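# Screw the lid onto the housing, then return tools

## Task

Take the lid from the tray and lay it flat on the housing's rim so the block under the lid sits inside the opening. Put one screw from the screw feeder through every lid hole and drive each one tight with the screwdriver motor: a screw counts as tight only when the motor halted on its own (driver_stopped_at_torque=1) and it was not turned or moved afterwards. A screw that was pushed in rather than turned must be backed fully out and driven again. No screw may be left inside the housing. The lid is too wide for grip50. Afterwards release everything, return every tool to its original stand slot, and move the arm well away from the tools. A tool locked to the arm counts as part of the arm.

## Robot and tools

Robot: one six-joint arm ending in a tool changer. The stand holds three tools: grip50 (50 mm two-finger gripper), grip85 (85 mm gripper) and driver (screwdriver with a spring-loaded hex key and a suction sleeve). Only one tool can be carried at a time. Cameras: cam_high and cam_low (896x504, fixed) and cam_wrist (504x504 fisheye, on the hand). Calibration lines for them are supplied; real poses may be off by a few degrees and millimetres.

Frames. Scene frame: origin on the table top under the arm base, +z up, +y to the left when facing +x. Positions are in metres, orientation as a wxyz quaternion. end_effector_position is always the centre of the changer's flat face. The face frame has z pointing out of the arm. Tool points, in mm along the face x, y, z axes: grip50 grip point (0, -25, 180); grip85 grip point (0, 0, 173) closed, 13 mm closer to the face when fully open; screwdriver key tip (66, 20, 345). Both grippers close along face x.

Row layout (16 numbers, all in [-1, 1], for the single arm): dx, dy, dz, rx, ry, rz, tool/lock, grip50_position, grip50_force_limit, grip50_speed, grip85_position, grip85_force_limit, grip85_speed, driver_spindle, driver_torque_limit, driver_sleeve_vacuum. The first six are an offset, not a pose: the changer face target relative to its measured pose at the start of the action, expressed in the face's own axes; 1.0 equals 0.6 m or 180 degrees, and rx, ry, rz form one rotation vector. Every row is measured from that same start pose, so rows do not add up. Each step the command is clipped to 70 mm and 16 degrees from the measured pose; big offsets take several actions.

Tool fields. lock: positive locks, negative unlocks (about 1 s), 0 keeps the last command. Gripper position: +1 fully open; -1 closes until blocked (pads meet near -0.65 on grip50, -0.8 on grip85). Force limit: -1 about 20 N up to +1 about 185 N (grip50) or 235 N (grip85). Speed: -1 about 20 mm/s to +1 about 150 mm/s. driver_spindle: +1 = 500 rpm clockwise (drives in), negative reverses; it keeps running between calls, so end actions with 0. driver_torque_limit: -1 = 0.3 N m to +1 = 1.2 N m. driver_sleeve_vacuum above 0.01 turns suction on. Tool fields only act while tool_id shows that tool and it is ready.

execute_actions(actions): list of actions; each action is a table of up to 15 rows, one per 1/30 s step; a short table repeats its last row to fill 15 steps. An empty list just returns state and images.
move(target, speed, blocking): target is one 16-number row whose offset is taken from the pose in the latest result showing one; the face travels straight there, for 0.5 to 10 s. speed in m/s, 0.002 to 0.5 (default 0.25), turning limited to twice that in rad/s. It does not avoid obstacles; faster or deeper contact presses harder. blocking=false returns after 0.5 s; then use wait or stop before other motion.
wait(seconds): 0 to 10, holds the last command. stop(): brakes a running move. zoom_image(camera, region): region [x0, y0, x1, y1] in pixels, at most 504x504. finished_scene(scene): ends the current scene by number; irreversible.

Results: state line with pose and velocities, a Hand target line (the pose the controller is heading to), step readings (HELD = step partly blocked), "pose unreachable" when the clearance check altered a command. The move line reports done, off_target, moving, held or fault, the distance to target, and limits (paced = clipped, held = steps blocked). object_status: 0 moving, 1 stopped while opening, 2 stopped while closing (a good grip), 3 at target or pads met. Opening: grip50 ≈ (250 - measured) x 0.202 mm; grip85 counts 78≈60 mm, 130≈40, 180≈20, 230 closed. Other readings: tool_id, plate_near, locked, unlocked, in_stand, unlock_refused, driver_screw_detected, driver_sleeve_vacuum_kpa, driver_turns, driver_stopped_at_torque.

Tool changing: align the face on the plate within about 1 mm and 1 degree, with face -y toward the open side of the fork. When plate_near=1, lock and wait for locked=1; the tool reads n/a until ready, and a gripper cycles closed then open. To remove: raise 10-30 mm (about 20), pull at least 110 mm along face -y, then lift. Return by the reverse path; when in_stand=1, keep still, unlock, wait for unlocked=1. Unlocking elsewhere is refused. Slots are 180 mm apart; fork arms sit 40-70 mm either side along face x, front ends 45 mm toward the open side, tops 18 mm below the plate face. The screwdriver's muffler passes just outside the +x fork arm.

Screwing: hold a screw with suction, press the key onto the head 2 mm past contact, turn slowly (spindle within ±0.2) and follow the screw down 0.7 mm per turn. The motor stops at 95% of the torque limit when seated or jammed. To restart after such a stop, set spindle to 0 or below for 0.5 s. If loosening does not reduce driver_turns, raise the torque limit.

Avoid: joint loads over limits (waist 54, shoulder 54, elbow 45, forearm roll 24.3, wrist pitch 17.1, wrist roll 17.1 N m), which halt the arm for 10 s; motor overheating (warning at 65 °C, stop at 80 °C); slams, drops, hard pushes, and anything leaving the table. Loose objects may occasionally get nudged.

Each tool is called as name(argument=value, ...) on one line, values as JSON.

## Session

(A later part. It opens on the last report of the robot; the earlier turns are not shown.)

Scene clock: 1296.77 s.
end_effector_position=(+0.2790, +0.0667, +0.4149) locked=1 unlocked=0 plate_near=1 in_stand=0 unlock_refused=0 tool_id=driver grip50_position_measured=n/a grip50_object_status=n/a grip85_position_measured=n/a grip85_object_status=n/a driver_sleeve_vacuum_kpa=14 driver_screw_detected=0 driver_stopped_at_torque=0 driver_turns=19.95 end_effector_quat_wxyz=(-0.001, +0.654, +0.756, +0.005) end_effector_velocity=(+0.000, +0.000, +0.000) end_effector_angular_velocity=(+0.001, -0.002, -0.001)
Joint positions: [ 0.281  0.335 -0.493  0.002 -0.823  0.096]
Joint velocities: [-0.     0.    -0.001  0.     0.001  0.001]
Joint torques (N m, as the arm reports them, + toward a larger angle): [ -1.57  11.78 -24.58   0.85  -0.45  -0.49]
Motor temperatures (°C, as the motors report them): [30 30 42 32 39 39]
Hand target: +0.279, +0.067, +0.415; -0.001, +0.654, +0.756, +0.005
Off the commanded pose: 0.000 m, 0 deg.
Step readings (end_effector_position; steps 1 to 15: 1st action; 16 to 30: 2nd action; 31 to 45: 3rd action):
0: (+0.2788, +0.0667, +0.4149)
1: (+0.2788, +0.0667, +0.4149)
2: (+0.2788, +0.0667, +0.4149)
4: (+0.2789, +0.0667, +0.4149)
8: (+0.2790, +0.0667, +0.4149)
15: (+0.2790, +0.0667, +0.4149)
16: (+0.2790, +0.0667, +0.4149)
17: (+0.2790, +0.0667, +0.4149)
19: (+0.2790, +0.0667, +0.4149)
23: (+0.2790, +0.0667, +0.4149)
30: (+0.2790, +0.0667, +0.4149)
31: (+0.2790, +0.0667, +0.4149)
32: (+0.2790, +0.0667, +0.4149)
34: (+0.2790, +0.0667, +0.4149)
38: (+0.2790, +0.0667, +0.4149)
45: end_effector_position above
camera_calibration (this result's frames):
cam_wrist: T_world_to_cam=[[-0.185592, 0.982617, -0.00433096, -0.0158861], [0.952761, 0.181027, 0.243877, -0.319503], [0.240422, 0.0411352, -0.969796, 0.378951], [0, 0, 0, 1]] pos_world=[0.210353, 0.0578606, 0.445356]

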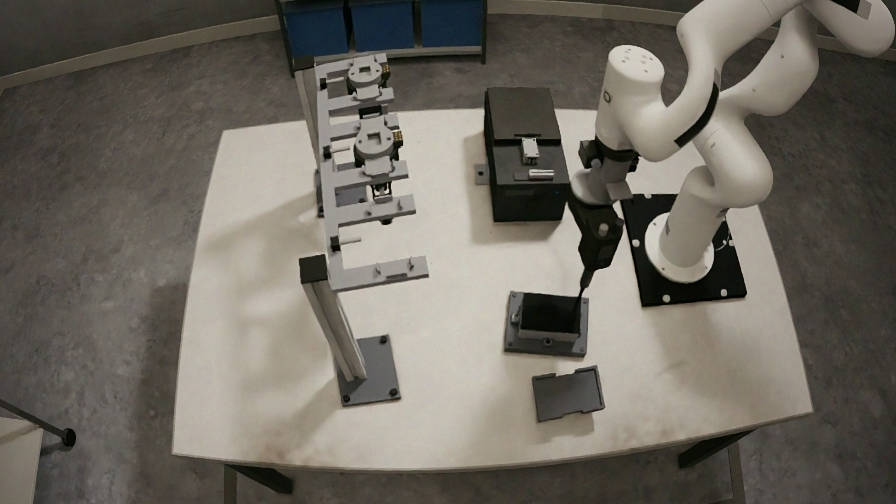

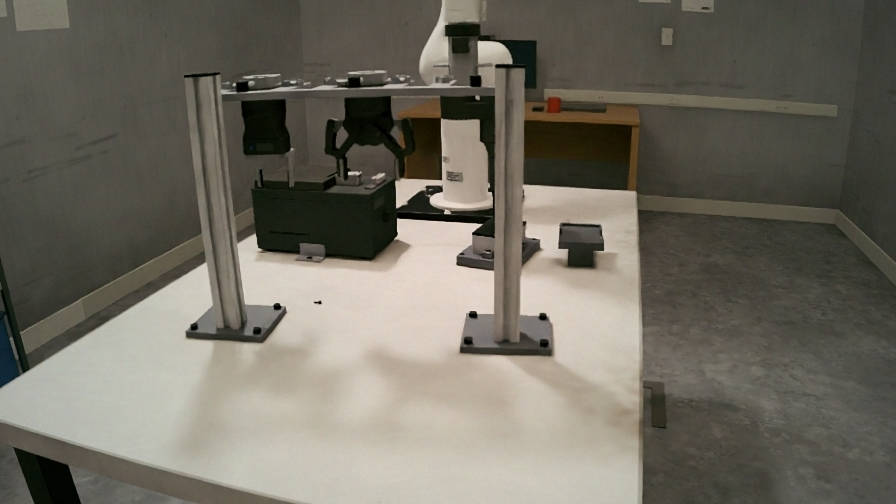

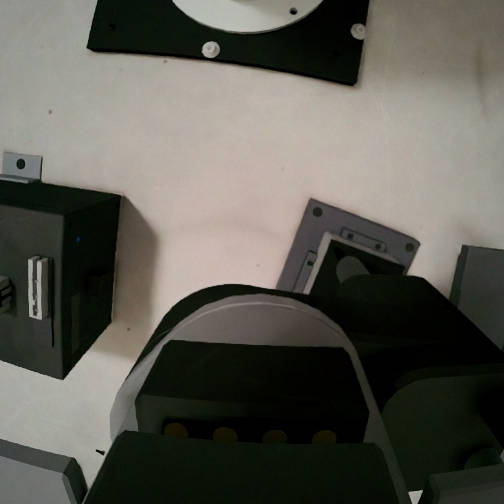

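execute_actions(actions=[[[0,-0.001,0,0,0,0,0,1,0,0,1,0,0,0,0,1]],[[0,0,0,0,0,0,0,1,0,0,1,0,0,0.1,0,1]],[[0,0,0,0,0,0,0,1,0,0,1,0,0,0,0,1]]])

Scene clock: 1305.50 s.
end_effector_position=(+0.2786, +0.0667, +0.4150) locked=1 unlocked=0 plate_near=1 in_stand=0 unlock_refused=0 tool_id=driver grip50_position_measured=n/a grip50_object_status=n/a grip85_position_measured=n/a grip85_object_status=n/a driver_sleeve_vacuum_kpa=14 driver_screw_detected=0 driver_stopped_at_torque=1 driver_turns=20.20 end_effector_quat_wxyz=(-0.001, +0.655, +0.756, +0.005) end_effector_velocity=(+0.000, -0.000, -0.000) end_effector_angular_velocity=(-0.000, -0.002, +0.001)
Joint positions: [ 0.282  0.337 -0.492  0.002 -0.823  0.097]
Joint velocities: [-0.     0.     0.    -0.001  0.002 -0.001]
Joint torques (N m, as the arm reports them, + toward a larger angle): [ -1.22   9.88 -23.82   1.42  -1.39  -0.61]
Motor temperatures (°C, as the motors report them): [30 30 42 32 39 39]
Hand target: +0.279, +0.067, +0.415; -0.001, +0.655, +0.756, +0.005
Off the commanded pose: 0.000 m, 0 deg.
Step readings (end_effector_position; steps 1 to 15: 1st action; 16 to 30: 2nd action; 31 to 45: 3rd action):
0: (+0.2790, +0.0667, +0.4149)
1: (+0.2790, +0.0667, +0.4149)
2: (+0.2790, +0.0667, +0.4149)
4: (+0.2787, +0.0667, +0.4150)
8: (+0.2786, +0.0667, +0.4150)
15: (+0.2785, +0.0667, +0.4150)
16: (+0.2785, +0.0667, +0.4150)
17: (+0.2785, +0.0667, +0.4150)
19: (+0.2785, +0.0667, +0.4150)
23: (+0.2786, +0.0667, +0.4149)
30: (+0.2785, +0.0667, +0.4149)
31: (+0.2785, +0.0666, +0.4149)
32: (+0.2785, +0.0666, +0.4149)
34: (+0.2785, +0.0666, +0.4149)
38: (+0.2785, +0.0666, +0.4149)
45: end_effector_position above
camera_calibration (this result's frames):
cam_wrist: T_world_to_cam=[[-0.18528, 0.982676, -0.00428992, -0.0160158], [0.952665, 0.180689, 0.244499, -0.319274], [0.241039, 0.0412141, -0.96964, 0.3789], [0, 0, 0, 1]] pos_world=[0.209864, 0.0578117, 0.445391]

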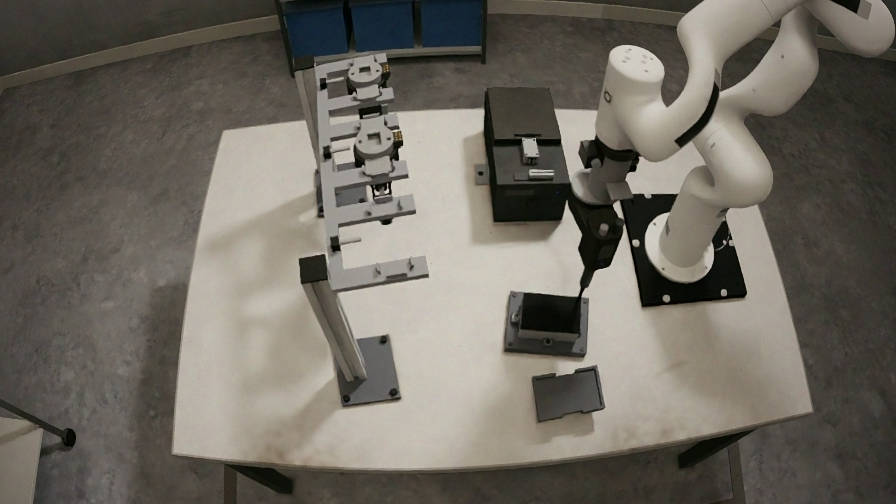

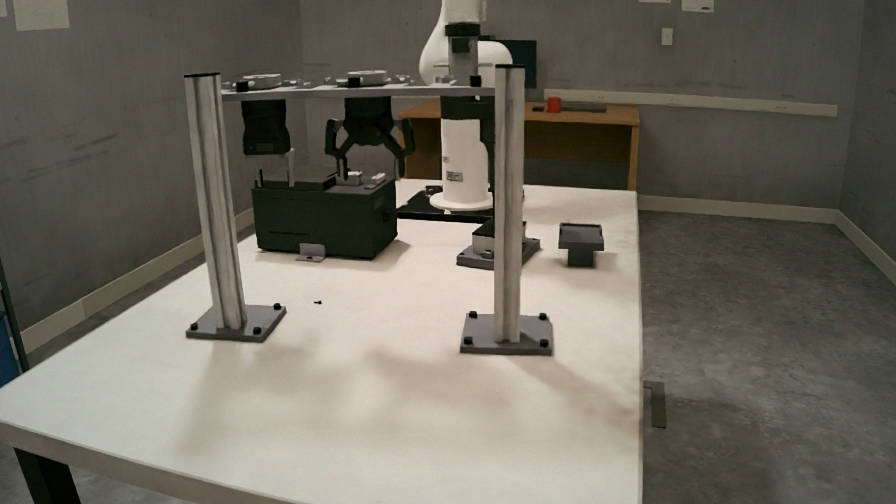

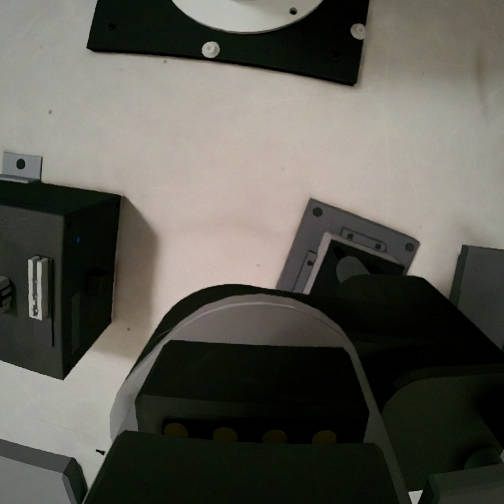

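execute_actions(actions=[[[0,0,0,0,0,0,0,1,0,0,1,0,0,0,0,-1]],[[0,0,-0.01,0,0,0,0,1,0,0,1,0,0,0,0,-1]],[[0,0,-0.06,0,0,0,0,1,0,0,1,0,0,0,0,-1]]])

zoom_image(camera="cam_high", region=[505, 275, 605, 345])

zoom_image(camera="cam_wrist", region=[295, 200, 375, 280])

Scene clock: 1340.17 s.
end_effector_position=(+0.2781, +0.0663, +0.4566) locked=1 unlocked=0 plate_near=1 in_stand=0 unlock_refused=0 tool_id=driver grip50_position_measured=n/a grip50_object_status=n/a grip85_position_measured=n/a grip85_object_status=n/a driver_sleeve_vacuum_kpa=0 driver_screw_detected=0 driver_stopped_at_torque=1 driver_turns=20.20 end_effector_quat_wxyz=(-0.001, +0.655, +0.756, +0.005) end_effector_velocity=(+0.001, +0.000, +0.002) end_effector_angular_velocity=(+0.001, -0.004, -0.001)
Joint positions: [ 0.282  0.386 -0.557  0.002 -0.938  0.097]
Joint velocities: [ 0.     0.001 -0.005  0.001 -0.002  0.001]
Joint torques (N m, as the arm reports them, + toward a larger angle): [ -2.18   9.29 -25.83   1.46   0.58  -0.24]
Motor temperatures (°C, as the motors report them): [30 30 42 32 39 39]
Hand target: +0.278, +0.066, +0.457; -0.001, +0.655, +0.756, +0.005
Off the commanded pose: 0.000 m, 0 deg.
Step readings (end_effector_position; steps 1 to 15: 1st action; 16 to 30: 2nd action; 31 to 45: 3rd action):
0: (+0.2785, +0.0667, +0.4149)
1: (+0.2785, +0.0667, +0.4149)
2: (+0.2785, +0.0667, +0.4149)
4: (+0.2785, +0.0667, +0.4150)
8: (+0.2785, +0.0667, +0.4150)
15: (+0.2786, +0.0667, +0.4150)
16: (+0.2786, +0.0667, +0.4150)
17: (+0.2785, +0.0666, +0.4156)
19: (+0.2780, +0.0665, +0.4184)
23: (+0.2782, +0.0666, +0.4206)
30: (+0.2784, +0.0666, +0.4209)
31: (+0.2784, +0.0666, +0.4209)
32: (+0.2784, +0.0666, +0.4219)
34: (+0.2776, +0.0663, +0.4342)
38: (+0.2794, +0.0667, +0.4557)
45: end_effector_position above
camera_calibration (this result's frames):
cam_wrist: T_world_to_cam=[[-0.185522, 0.982631, -0.00424276, -0.0155358], [0.952944, 0.180968, 0.243203, -0.328454], [0.239747, 0.0410765, -0.969966, 0.419828], [0, 0, 0, 1]] pos_world=[0.209464, 0.0574605, 0.487035]

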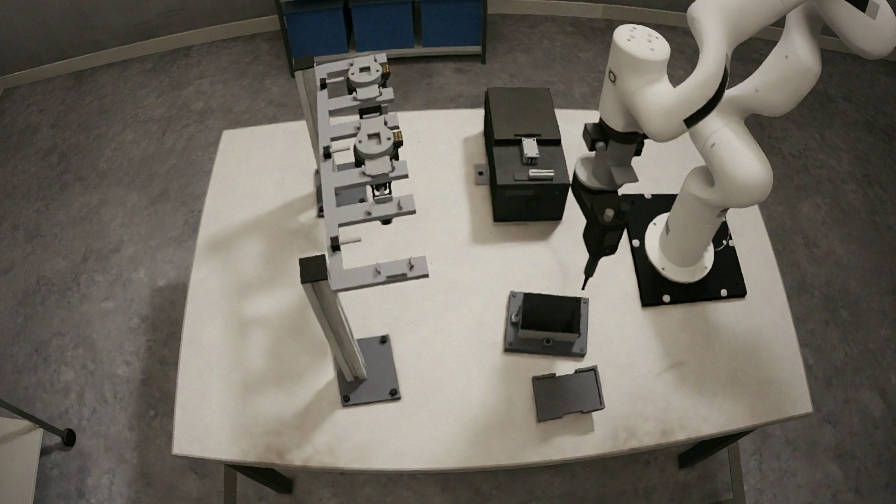

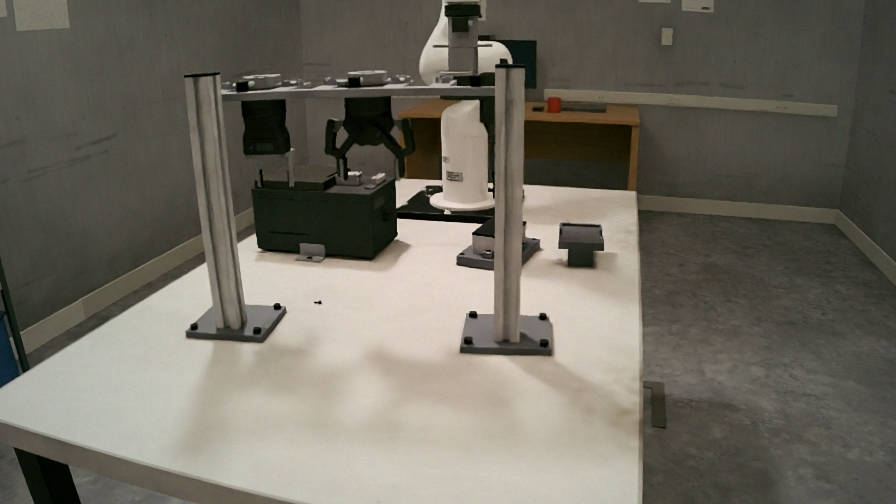

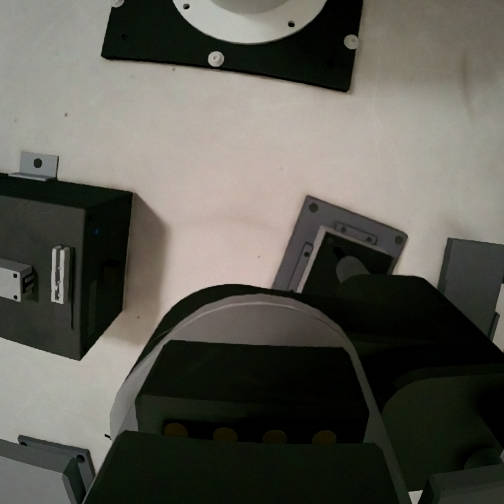

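Region (505, 275, 605, 345) of cam_high's 896x504 image, scaled by 5.040, with more detail than that image has; it fills the top 353 rows of this view, and the rest is white.

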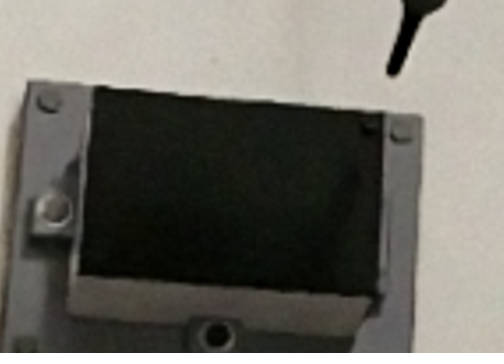

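Region (295, 200, 375, 280) of cam_wrist's 504x504 image, scaled by 6.300, with more detail than that image has.

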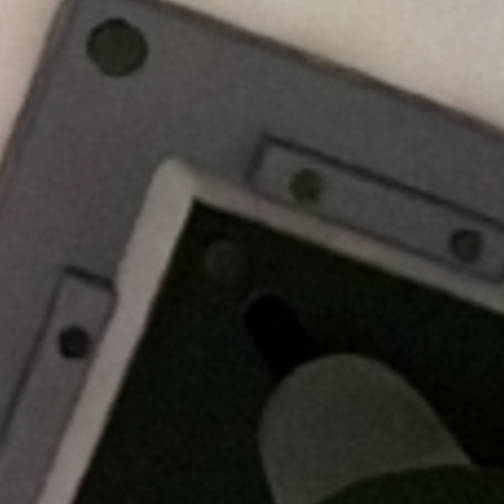

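move(target=[0.102,0.3928,0.011,0,0,0,0,1,0,0,1,0,0,0,0,-1], speed=0.2)

Scene clock: 1358.60 s.
end_effector_position=(+0.5025, +0.1602, +0.4516) locked=1 unlocked=0 plate_near=1 in_stand=0 unlock_refused=0 tool_id=driver grip50_position_measured=n/a grip50_object_status=n/a grip85_position_measured=n/a grip85_object_status=n/a driver_sleeve_vacuum_kpa=0 driver_screw_detected=0 driver_stopped_at_torque=1 driver_turns=20.20 end_effector_quat_wxyz=(-0.001, +0.655, +0.756, +0.004) end_effector_velocity=(+0.002, +0.001, +0.000) end_effector_angular_velocity=(+0.001, -0.003, -0.000)
Joint positions: [ 0.353 -0.264 -1.158  0.002 -0.89   0.168]
Joint velocities: [ 0.    -0.004 -0.005  0.001  0.001  0.   ]
Joint torques (N m, as the arm reports them, + toward a larger angle): [ -2.43  49.34 -25.82   0.51   0.61  -0.2 ]
Motor temperatures (°C, as the motors report them): [30 30 42 32 39 39]
Hand target: +0.503, +0.160, +0.451; -0.001, +0.655, +0.756, +0.005
Off the commanded pose: 0.001 m, 0 deg.
move: done
camera_calibration (this result's frames):
cam_wrist: T_world_to_cam=[[-0.185498, 0.982635, -0.00428855, -0.066186], [0.953105, 0.180982, 0.242562, -0.557797], [0.239126, 0.0409072, -0.970126, 0.35773], [0, 0, 0, 1]] pos_world=[0.43382, 0.151354, 0.48206]

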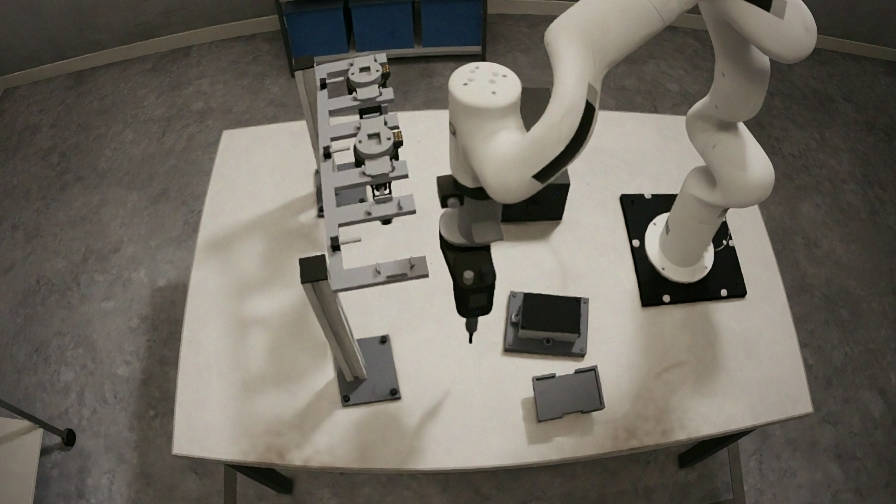

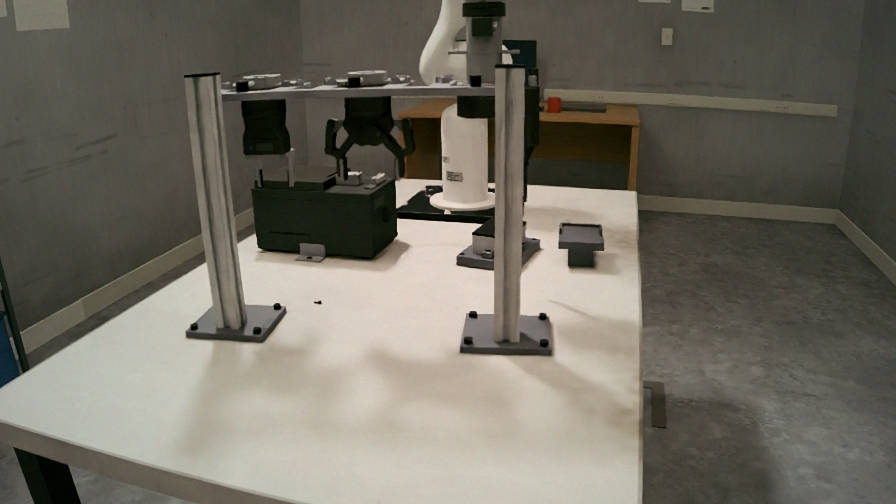

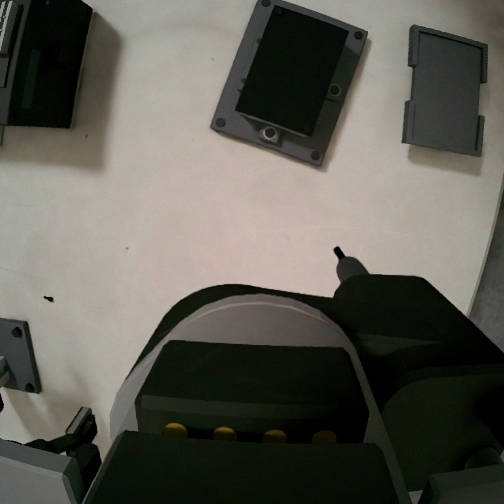

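zoom_image(camera="cam_wrist", region=[220, 0, 360, 140])

execute_actions(actions=[[[0,0.0005,0.033,0,0,0,0,1,0,0,1,0,0,0,0,-1]]])

Region (220, 0, 360, 140) of cam_wrist's 504x504 image, scaled by 3.600, with more detail than that image has.

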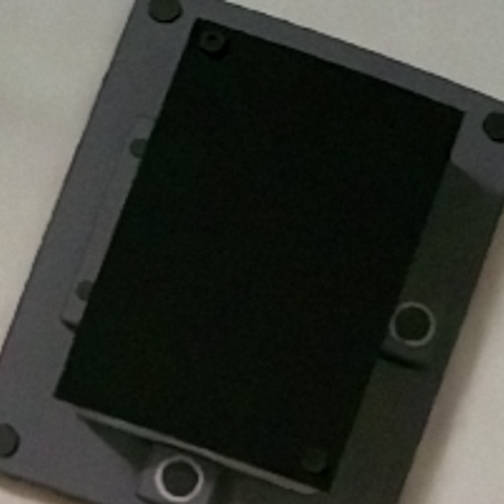

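Scene clock: 1362.70 s.
end_effector_position=(+0.5029, +0.1604, +0.4320) locked=1 unlocked=0 plate_near=1 in_stand=0 unlock_refused=0 tool_id=driver grip50_position_measured=n/a grip50_object_status=n/a grip85_position_measured=n/a grip85_object_status=n/a driver_sleeve_vacuum_kpa=0 driver_screw_detected=0 driver_stopped_at_torque=1 driver_turns=20.20 end_effector_quat_wxyz=(-0.001, +0.655, +0.756, +0.005) end_effector_velocity=(-0.001, -0.000, -0.001) end_effector_angular_velocity=(-0.001, +0.003, -0.001)
Joint positions: [ 0.352 -0.283 -1.135  0.002 -0.848  0.168]
Joint velocities: [-0.    -0.001  0.002  0.001 -0.001 -0.   ]
Joint torques (N m, as the arm reports them, + toward a larger angle): [ -1.4   50.14 -25.26   0.68   0.6   -0.21]
Motor temperatures (°C, as the motors report them): [30 31 42 32 39 39]
Hand target: +0.503, +0.160, +0.432; -0.001, +0.655, +0.756, +0.004
Off the commanded pose: 0.000 m, 0 deg.
Step readings (end_effector_position):
0: (+0.5028, +0.1603, +0.4515)
1: (+0.5028, +0.1603, +0.4515)
2: (+0.5028, +0.1604, +0.4504)
4: (+0.5033, +0.1605, +0.4418)
8: (+0.5020, +0.1601, +0.4316)
15: end_effector_position above
camera_calibration (this result's frames):
cam_wrist: T_world_to_cam=[[-0.18543, 0.982648, -0.00426971, -0.0664279], [0.95301, 0.180893, 0.243003, -0.553635], [0.239558, 0.0409908, -0.970016, 0.338351], [0, 0, 0, 1]] pos_world=[0.434247, 0.151555, 0.462457]

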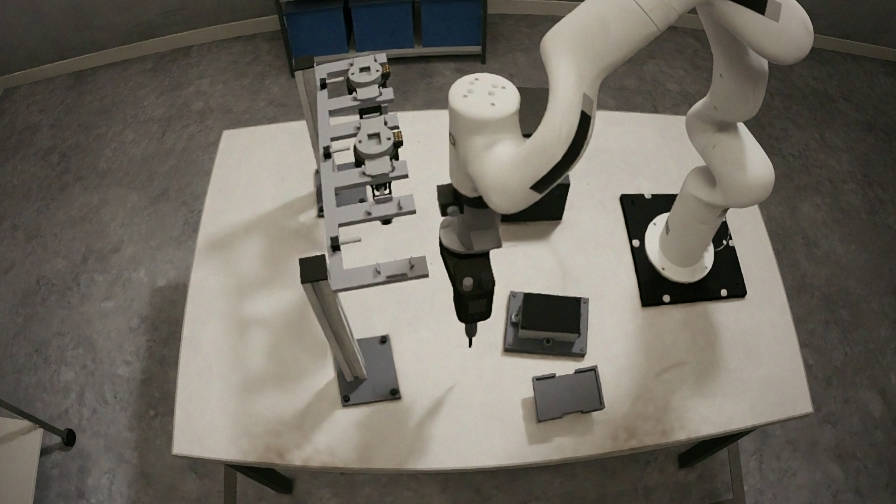

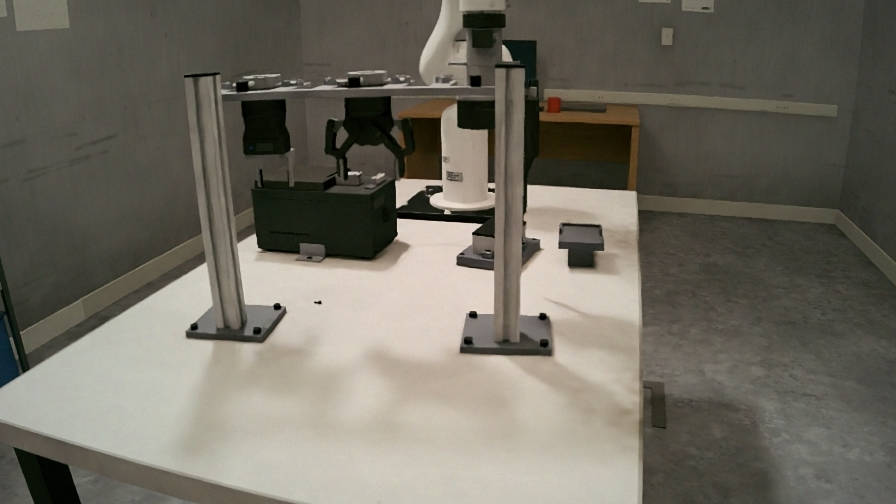

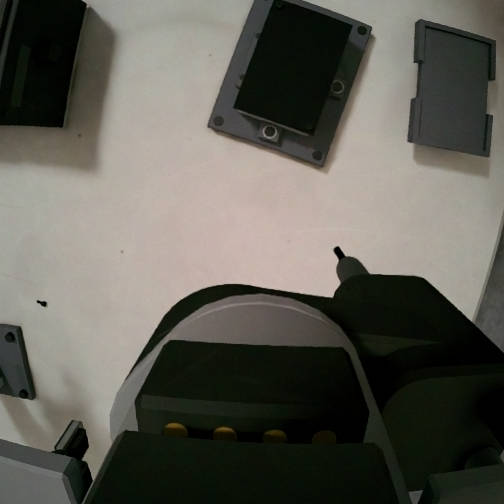

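move(target=[0,0.2192,0,0,0,0,0,1,0,0,1,0,0,0,0,-1], speed=0.08)

Scene clock: 1368.70 s.
end_effector_position=(+0.6329, +0.1790, +0.4326) locked=1 unlocked=0 plate_near=1 in_stand=0 unlock_refused=0 tool_id=driver grip50_position_measured=n/a grip50_object_status=n/a grip85_position_measured=n/a grip85_object_status=n/a driver_sleeve_vacuum_kpa=0 driver_screw_detected=0 driver_stopped_at_torque=1 driver_turns=20.20 end_effector_quat_wxyz=(-0.001, +0.654, +0.756, +0.005) end_effector_velocity=(+0.001, +0.000, +0.000) end_effector_angular_velocity=(-0.000, -0.001, +0.001)
Joint positions: [ 0.319 -0.603 -1.58   0.002 -0.974  0.134]
Joint velocities: [ 0.    -0.002 -0.004 -0.    -0.001 -0.   ]
Joint torques (N m, as the arm reports them, + toward a larger angle): [ -1.24  69.84 -26.02   1.12   0.57  -0.35]
Motor temperatures (°C, as the motors report them): [30 31 42 32 39 39]
Hand target: +0.633, +0.179, +0.433; -0.001, +0.654, +0.756, +0.005
Off the commanded pose: 0.000 m, 0 deg.
move: done
camera_calibration (this result's frames):
cam_wrist: T_world_to_cam=[[-0.185647, 0.982607, -0.00420957, -0.0605019], [0.953033, 0.1811, 0.242758, -0.681002], [0.239298, 0.0410554, -0.970078, 0.307232], [0, 0, 0, 1]] pos_world=[0.564265, 0.170165, 0.463102]

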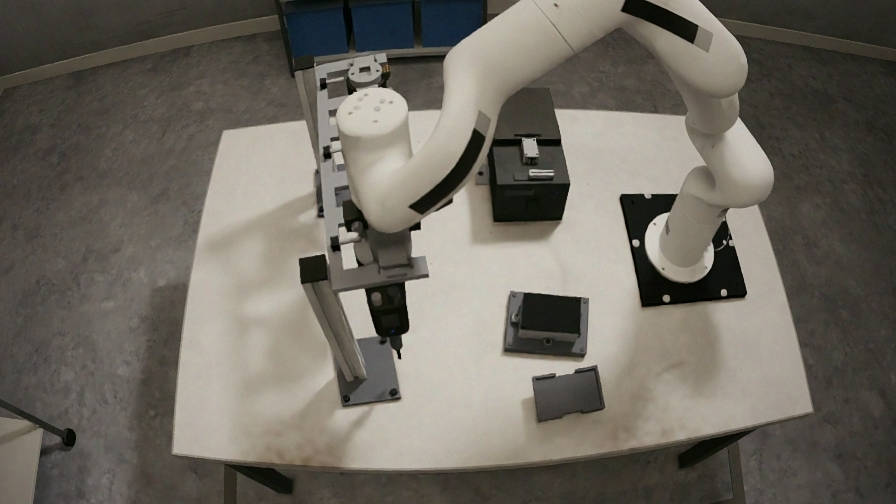

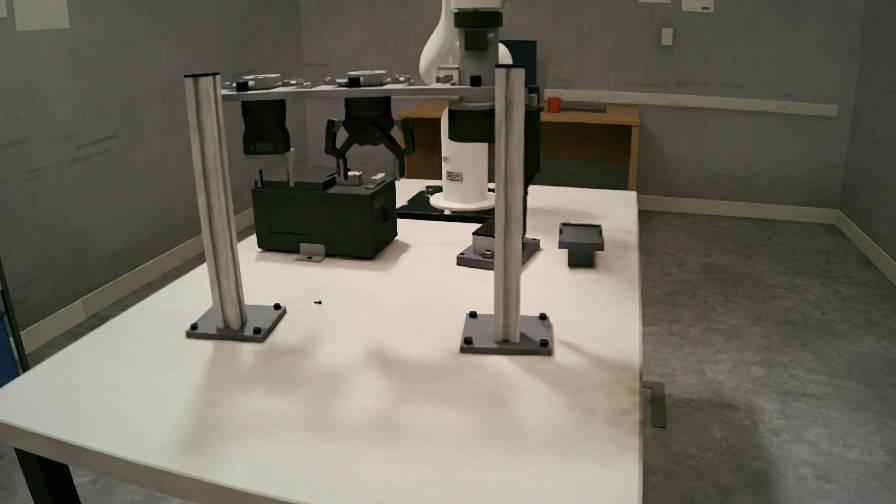

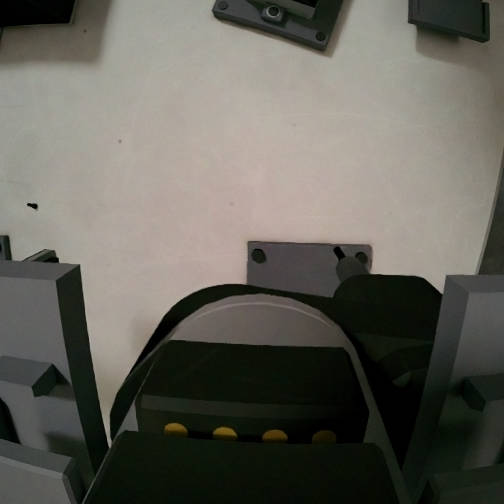

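execute_actions(actions=[[[0.0005,0,0.022,0,0,0,0,1,0,0,1,0,0,0,0,-1]],[[0,0,0.008,0,0,0,0,1,0,0,1,0,0,0,0,-1]],[[0,0,0.003,0,0,0,0,1,0,0,1,0,0,0,0,-1]]])

Scene clock: 1374.00 s.
end_effector_position=(+0.6330, +0.1795, +0.4131) locked=1 unlocked=0 plate_near=1 in_stand=1 unlock_refused=0 tool_id=driver grip50_position_measured=n/a grip50_object_status=n/a grip85_position_measured=n/a grip85_object_status=n/a driver_sleeve_vacuum_kpa=0 driver_screw_detected=0 driver_stopped_at_torque=1 driver_turns=20.20 end_effector_quat_wxyz=(-0.001, +0.654, +0.756, +0.005) end_effector_velocity=(+0.000, -0.000, -0.000) end_effector_angular_velocity=(+0.000, -0.001, +0.000)
Joint positions: [ 0.319 -0.617 -1.557  0.002 -0.936  0.134]
Joint velocities: [-0.    -0.    -0.    -0.     0.001 -0.   ]
Joint torques (N m, as the arm reports them, + toward a larger angle): [ -1.67  71.95 -26.28   0.97   0.64  -0.2 ]
Motor temperatures (°C, as the motors report them): [30 31 42 32 39 39]
Hand target: +0.633, +0.179, +0.413; -0.001, +0.654, +0.756, +0.005
Off the commanded pose: 0.000 m, 0 deg.
Step readings (end_effector_position; steps 1 to 15: 1st action; 16 to 30: 2nd action; 31 to 45: 3rd action):
0: (+0.6331, +0.1790, +0.4326)
1: (+0.6331, +0.1790, +0.4326)
2: (+0.6332, +0.1791, +0.4317)
4: (+0.6333, +0.1793, +0.4258)
8: (+0.6325, +0.1793, +0.4190)
15: (+0.6330, +0.1794, +0.4196)
16: (+0.6329, +0.1794, +0.4195)
17: (+0.6330, +0.1794, +0.4191)
19: (+0.6331, +0.1795, +0.4169)
23: (+0.6329, +0.1794, +0.4147)
30: (+0.6330, +0.1795, +0.4148)
31: (+0.6330, +0.1795, +0.4148)
32: (+0.6330, +0.1795, +0.4147)
34: (+0.6330, +0.1795, +0.4138)
38: (+0.6330, +0.1795, +0.4130)
45: end_effector_position above
camera_calibration (this result's frames):
cam_wrist: T_world_to_cam=[[-0.185634, 0.98261, -0.00421781, -0.0610121], [0.952968, 0.181077, 0.243027, -0.676462], [0.239565, 0.0410946, -0.97001, 0.288029], [0, 0, 0, 1]] pos_world=[0.56432, 0.170606, 0.443532]

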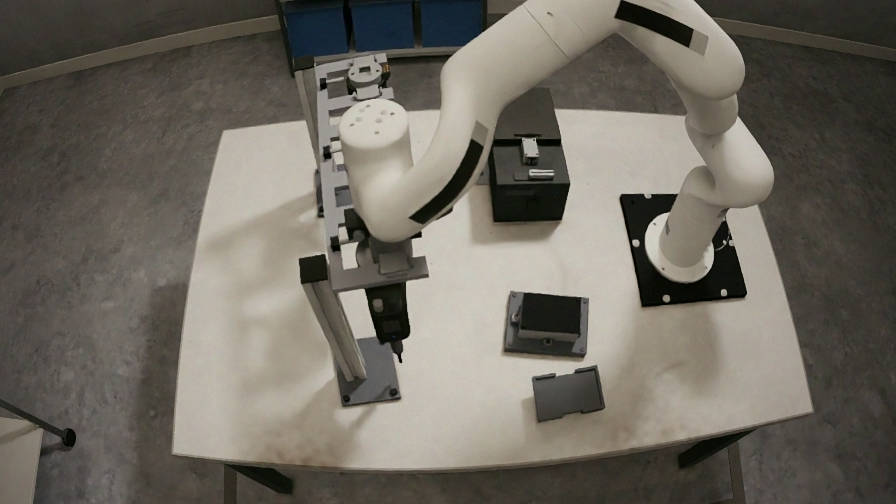

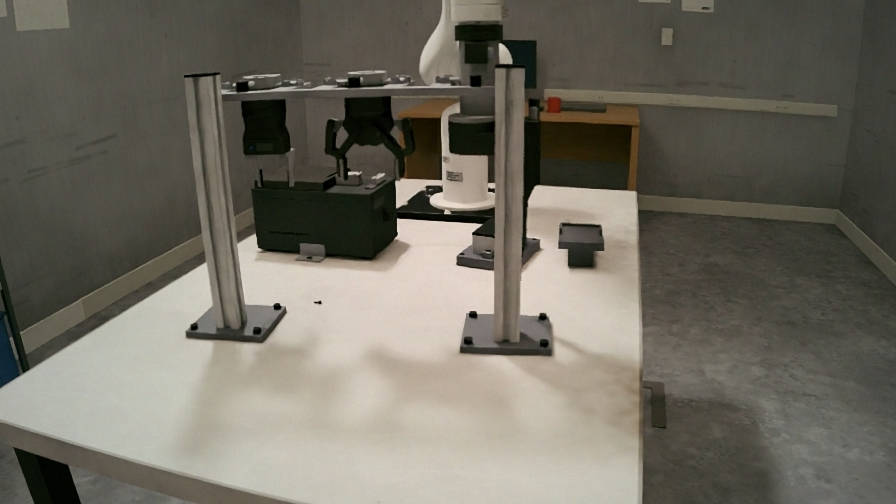

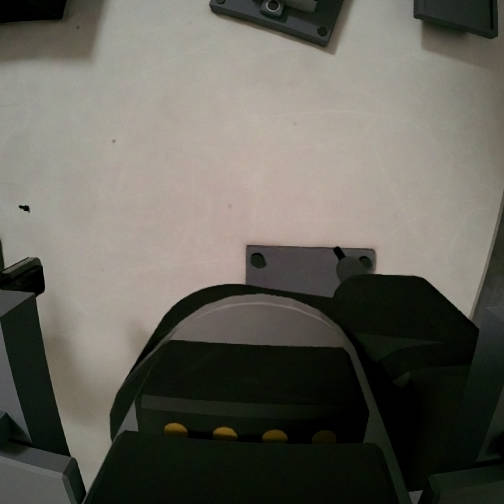

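execute_actions(actions=[[[0,0,0.001,0,0,0,0,1,0,0,1,0,0,0,0,-1]],[[0,0,0,0,0,0,-1,1,0,0,1,0,0,0,0,-1]],[[0,0,0,0,0,0,-1,1,0,0,1,0,0,0,0,-1]],[[0,0,0,0,0,0,-1,1,0,0,1,0,0,0,0,-1]]])

Scene clock: 1382.13 s.
end_effector_position=(+0.6331, +0.1795, +0.4130) locked=0 unlocked=1 plate_near=0 in_stand=1 unlock_refused=0 tool_id=none grip50_position_measured=n/a grip50_object_status=n/a grip85_position_measured=n/a grip85_object_status=n/a driver_sleeve_vacuum_kpa=n/a driver_screw_detected=n/a driver_stopped_at_torque=n/a driver_turns=n/a end_effector_quat_wxyz=(-0.001, +0.655, +0.756, +0.005) end_effector_velocity=(-0.000, +0.001, +0.000) end_effector_angular_velocity=(-0.000, -0.001, +0.001)
Joint positions: [ 0.319 -0.617 -1.557  0.002 -0.935  0.134]
Joint velocities: [ 0.001  0.001  0.    -0.     0.     0.   ]
Joint torques (N m, as the arm reports them, + toward a larger angle): [ -1.56  47.75 -17.71   0.22   0.49  -0.19]
Motor temperatures (°C, as the motors report them): [30 31 42 32 39 39]
Hand target: +0.633, +0.180, +0.413; -0.001, +0.655, +0.756, +0.005
Off the commanded pose: 0.000 m, 0 deg.
Step readings (end_effector_position; steps 1 to 15: 1st action; 16 to 30: 2nd action; 31 to 45: 3rd action; 46 to 60: 4th action):
0: (+0.6330, +0.1795, +0.4130)
1: (+0.6330, +0.1795, +0.4130)
2: (+0.6330, +0.1795, +0.4130)
4: (+0.6330, +0.1795, +0.4127)
8: (+0.6330, +0.1795, +0.4126)
15: (+0.6330, +0.1795, +0.4126)
16: (+0.6328, +0.1794, +0.4121)
17: (+0.6328, +0.1794, +0.4121)
19: (+0.6328, +0.1794, +0.4121)
23: (+0.6329, +0.1794, +0.4122)
30: (+0.6331, +0.1795, +0.4129)
31: (+0.6331, +0.1795, +0.4129)
32: (+0.6331, +0.1795, +0.4129)
34: (+0.6331, +0.1795, +0.4130)
38: (+0.6331, +0.1795, +0.4130)
45: (+0.6331, +0.1795, +0.4130)
46: (+0.6331, +0.1795, +0.4130)
47: (+0.6331, +0.1795, +0.4130)
49: (+0.6331, +0.1795, +0.4130)
53: (+0.6331, +0.1795, +0.4130)
60: end_effector_position above
camera_calibration (this result's frames):
cam_wrist: T_world_to_cam=[[-0.185525, 0.982631, -0.00401644, -0.0611996], [0.952814, 0.180892, 0.243768, -0.676722], [0.240261, 0.0413981, -0.969825, 0.287335], [0, 0, 0, 1]] pos_world=[0.564401, 0.170655, 0.443382]

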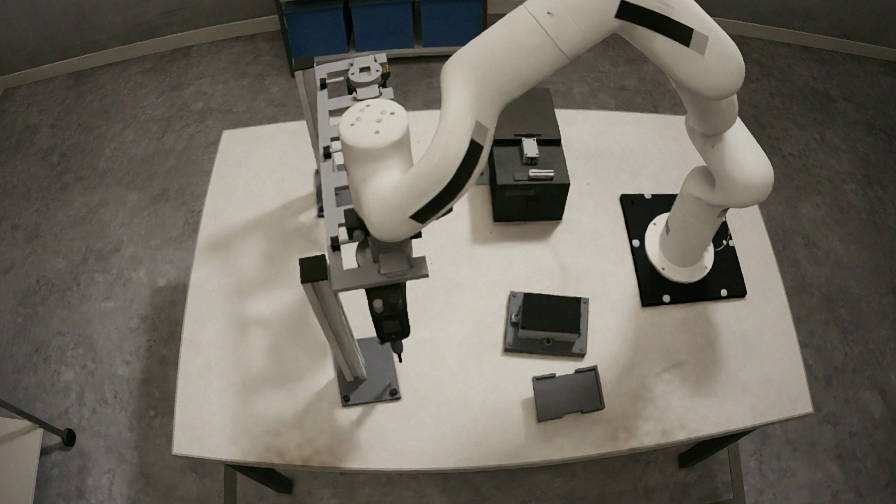

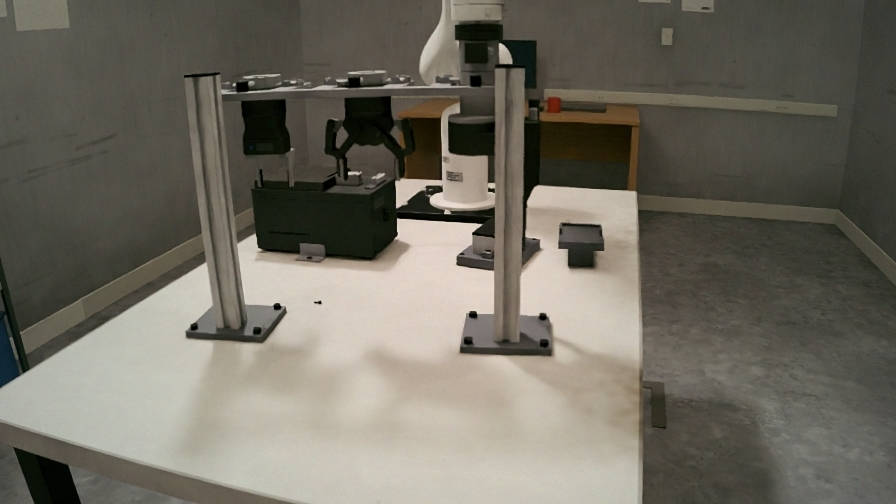

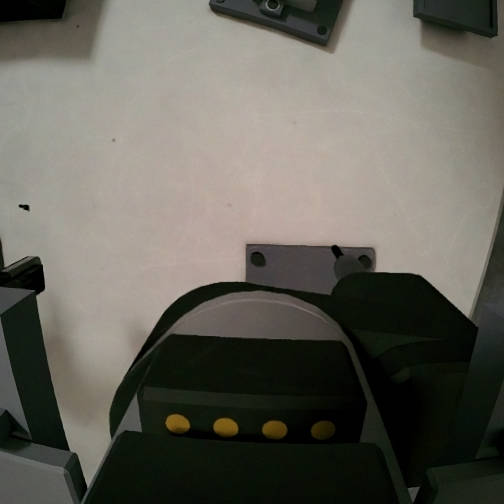

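move(target=[0,0,-0.09,0,0,0,0,1,0,0,1,0,0,0,0,-1], speed=0.1)

move(target=[-0.309,-0.538,-0.187,0,0,0,0,1,0,0,1,0,0,0,0,-1], speed=0.3)

Scene clock: 1391.40 s.
end_effector_position=(+0.6328, +0.1791, +0.4667) locked=0 unlocked=1 plate_near=0 in_stand=0 unlock_refused=0 tool_id=none grip50_position_measured=n/a grip50_object_status=n/a grip85_position_measured=n/a grip85_object_status=n/a driver_sleeve_vacuum_kpa=n/a driver_screw_detected=n/a driver_stopped_at_torque=n/a driver_turns=n/a end_effector_quat_wxyz=(-0.001, +0.654, +0.756, +0.005) end_effector_velocity=(+0.000, +0.001, +0.001) end_effector_angular_velocity=(+0.000, -0.002, +0.001)
Joint positions: [ 0.319 -0.582 -1.626  0.002 -1.04   0.134]
Joint velocities: [ 0.001 -0.    -0.002 -0.     0.     0.   ]
Joint torques (N m, as the arm reports them, + toward a larger angle): [ -0.88  48.15 -17.98   0.57   0.    -0.28]
Motor temperatures (°C, as the motors report them): [30 31 42 32 39 39]
Hand target: +0.633, +0.179, +0.467; -0.001, +0.654, +0.756, +0.005
Off the commanded pose: 0.000 m, 0 deg.
move: done
camera_calibration (this result's frames):
cam_wrist: T_world_to_cam=[[-0.185678, 0.982603, -0.00395898, -0.0605695], [0.952876, 0.181041, 0.243415, -0.689375], [0.239897, 0.0414244, -0.969914, 0.339775], [0, 0, 0, 1]] pos_world=[0.564131, 0.170246, 0.497117]

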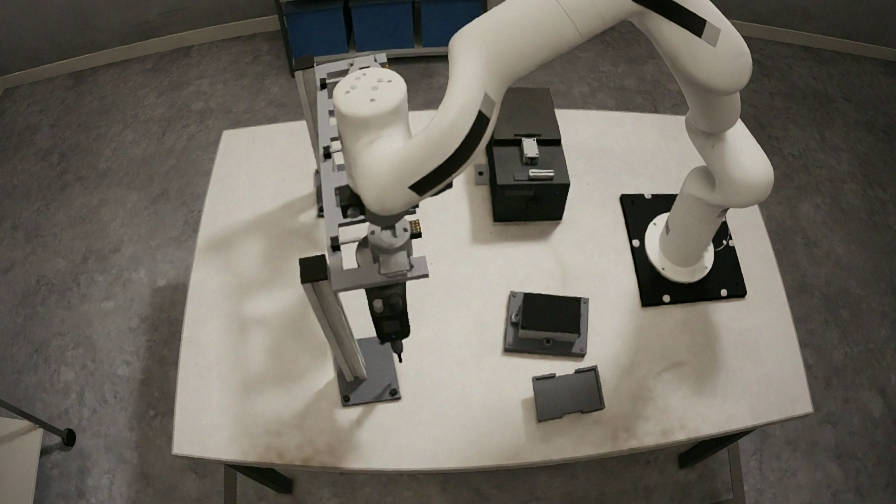

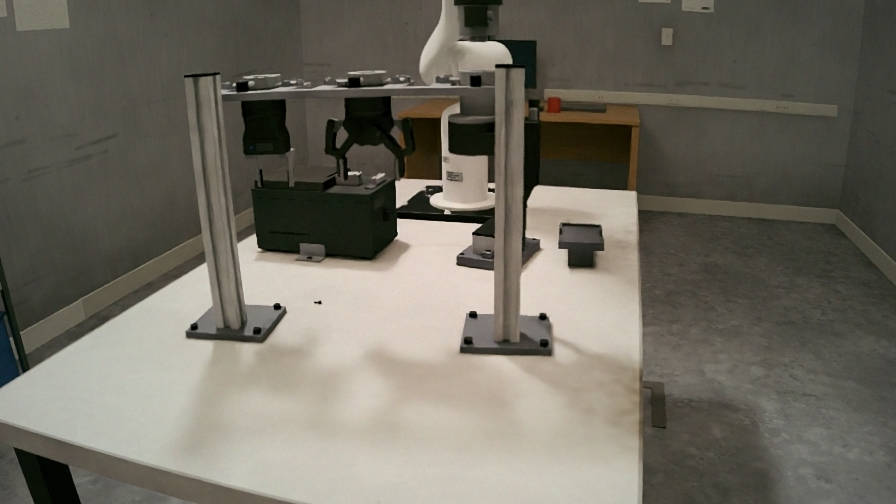

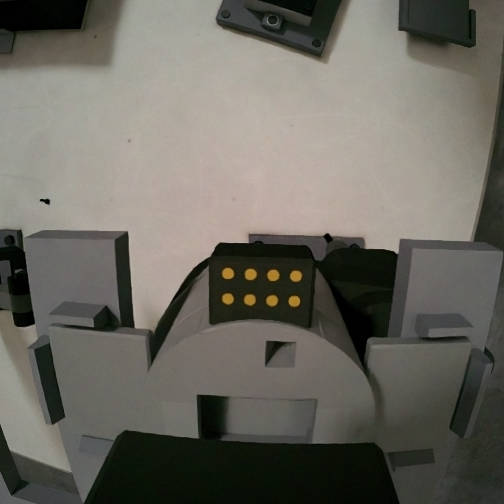

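Scene clock: 1393.27 s.
end_effector_position=(+0.3394, -0.0508, +0.5758) locked=0 unlocked=1 plate_near=0 in_stand=0 unlock_refused=0 tool_id=none grip50_position_measured=n/a grip50_object_status=n/a grip85_position_measured=n/a grip85_object_status=n/a driver_sleeve_vacuum_kpa=n/a driver_screw_detected=n/a driver_stopped_at_torque=n/a driver_turns=n/a end_effector_quat_wxyz=(-0.001, +0.654, +0.756, +0.005) end_effector_velocity=(-0.001, -0.001, +0.001) end_effector_angular_velocity=(+0.000, -0.000, +0.000)
Joint positions: [-0.101  0.282 -0.901  0.003 -1.179 -0.286]
Joint velocities: [-0.003  0.003  0.     0.    -0.002 -0.003]
Joint torques (N m, as the arm reports them, + toward a larger angle): [ -0.97   5.66 -18.18   0.38   0.07  -0.26]
Motor temperatures (°C, as the motors report them): [30 31 42 32 39 39]
Hand target: +0.339, -0.051, +0.576; -0.001, +0.654, +0.756, +0.005
Off the commanded pose: 0.001 m, 0 deg.
move: done
camera_calibration (this result's frames):
cam_wrist: T_world_to_cam=[[-0.186051, 0.98253, -0.00440918, 0.11172], [0.952726, 0.1815, 0.243663, -0.394764], [0.240207, 0.0411329, -0.96985, 0.525388], [0, 0, 0, 1]] pos_world=[0.270685, -0.0597297, 0.60623]

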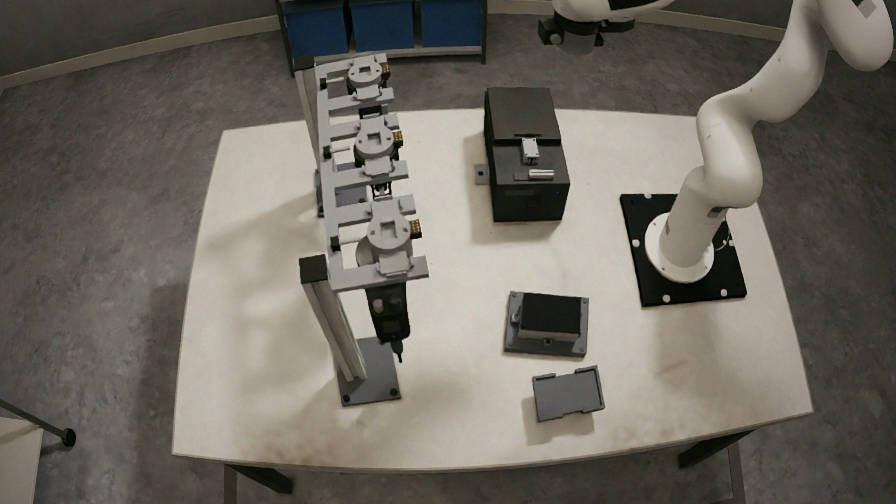

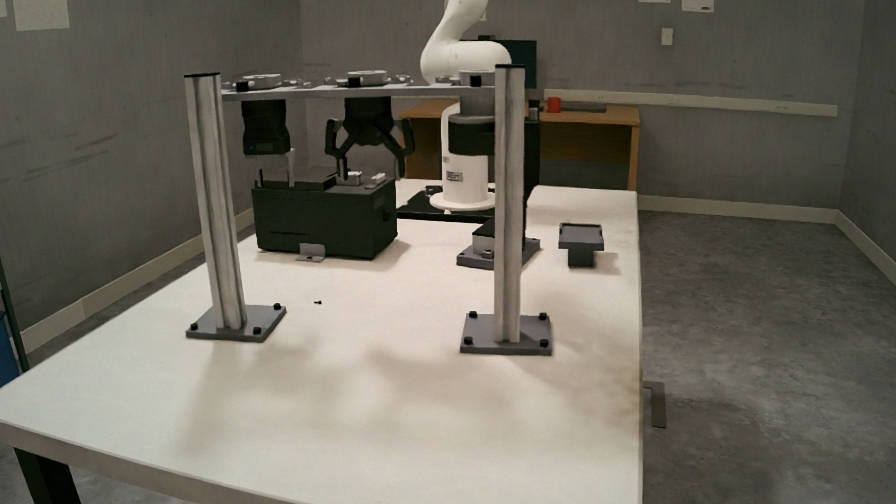

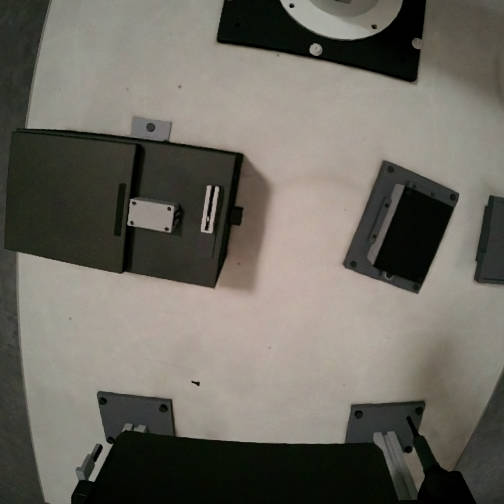

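zoom_image(camera="cam_high", region=[510, 285, 595, 340])

Region (510, 285, 595, 340) of cam_high's 896x504 image, scaled by 5.929, with more detail than that image has; it fills the top 326 rows of this view, and the rest is white.

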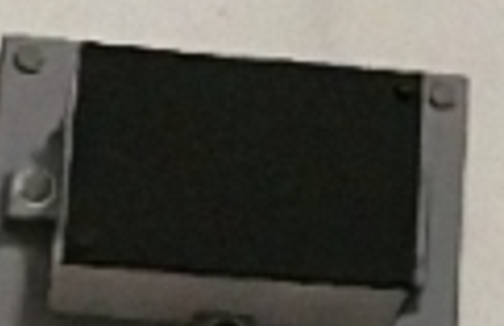

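Both screw heads look seated, and both tools are back in their slots.

finished_scene(scene=2)

The scene is finished: the task was done.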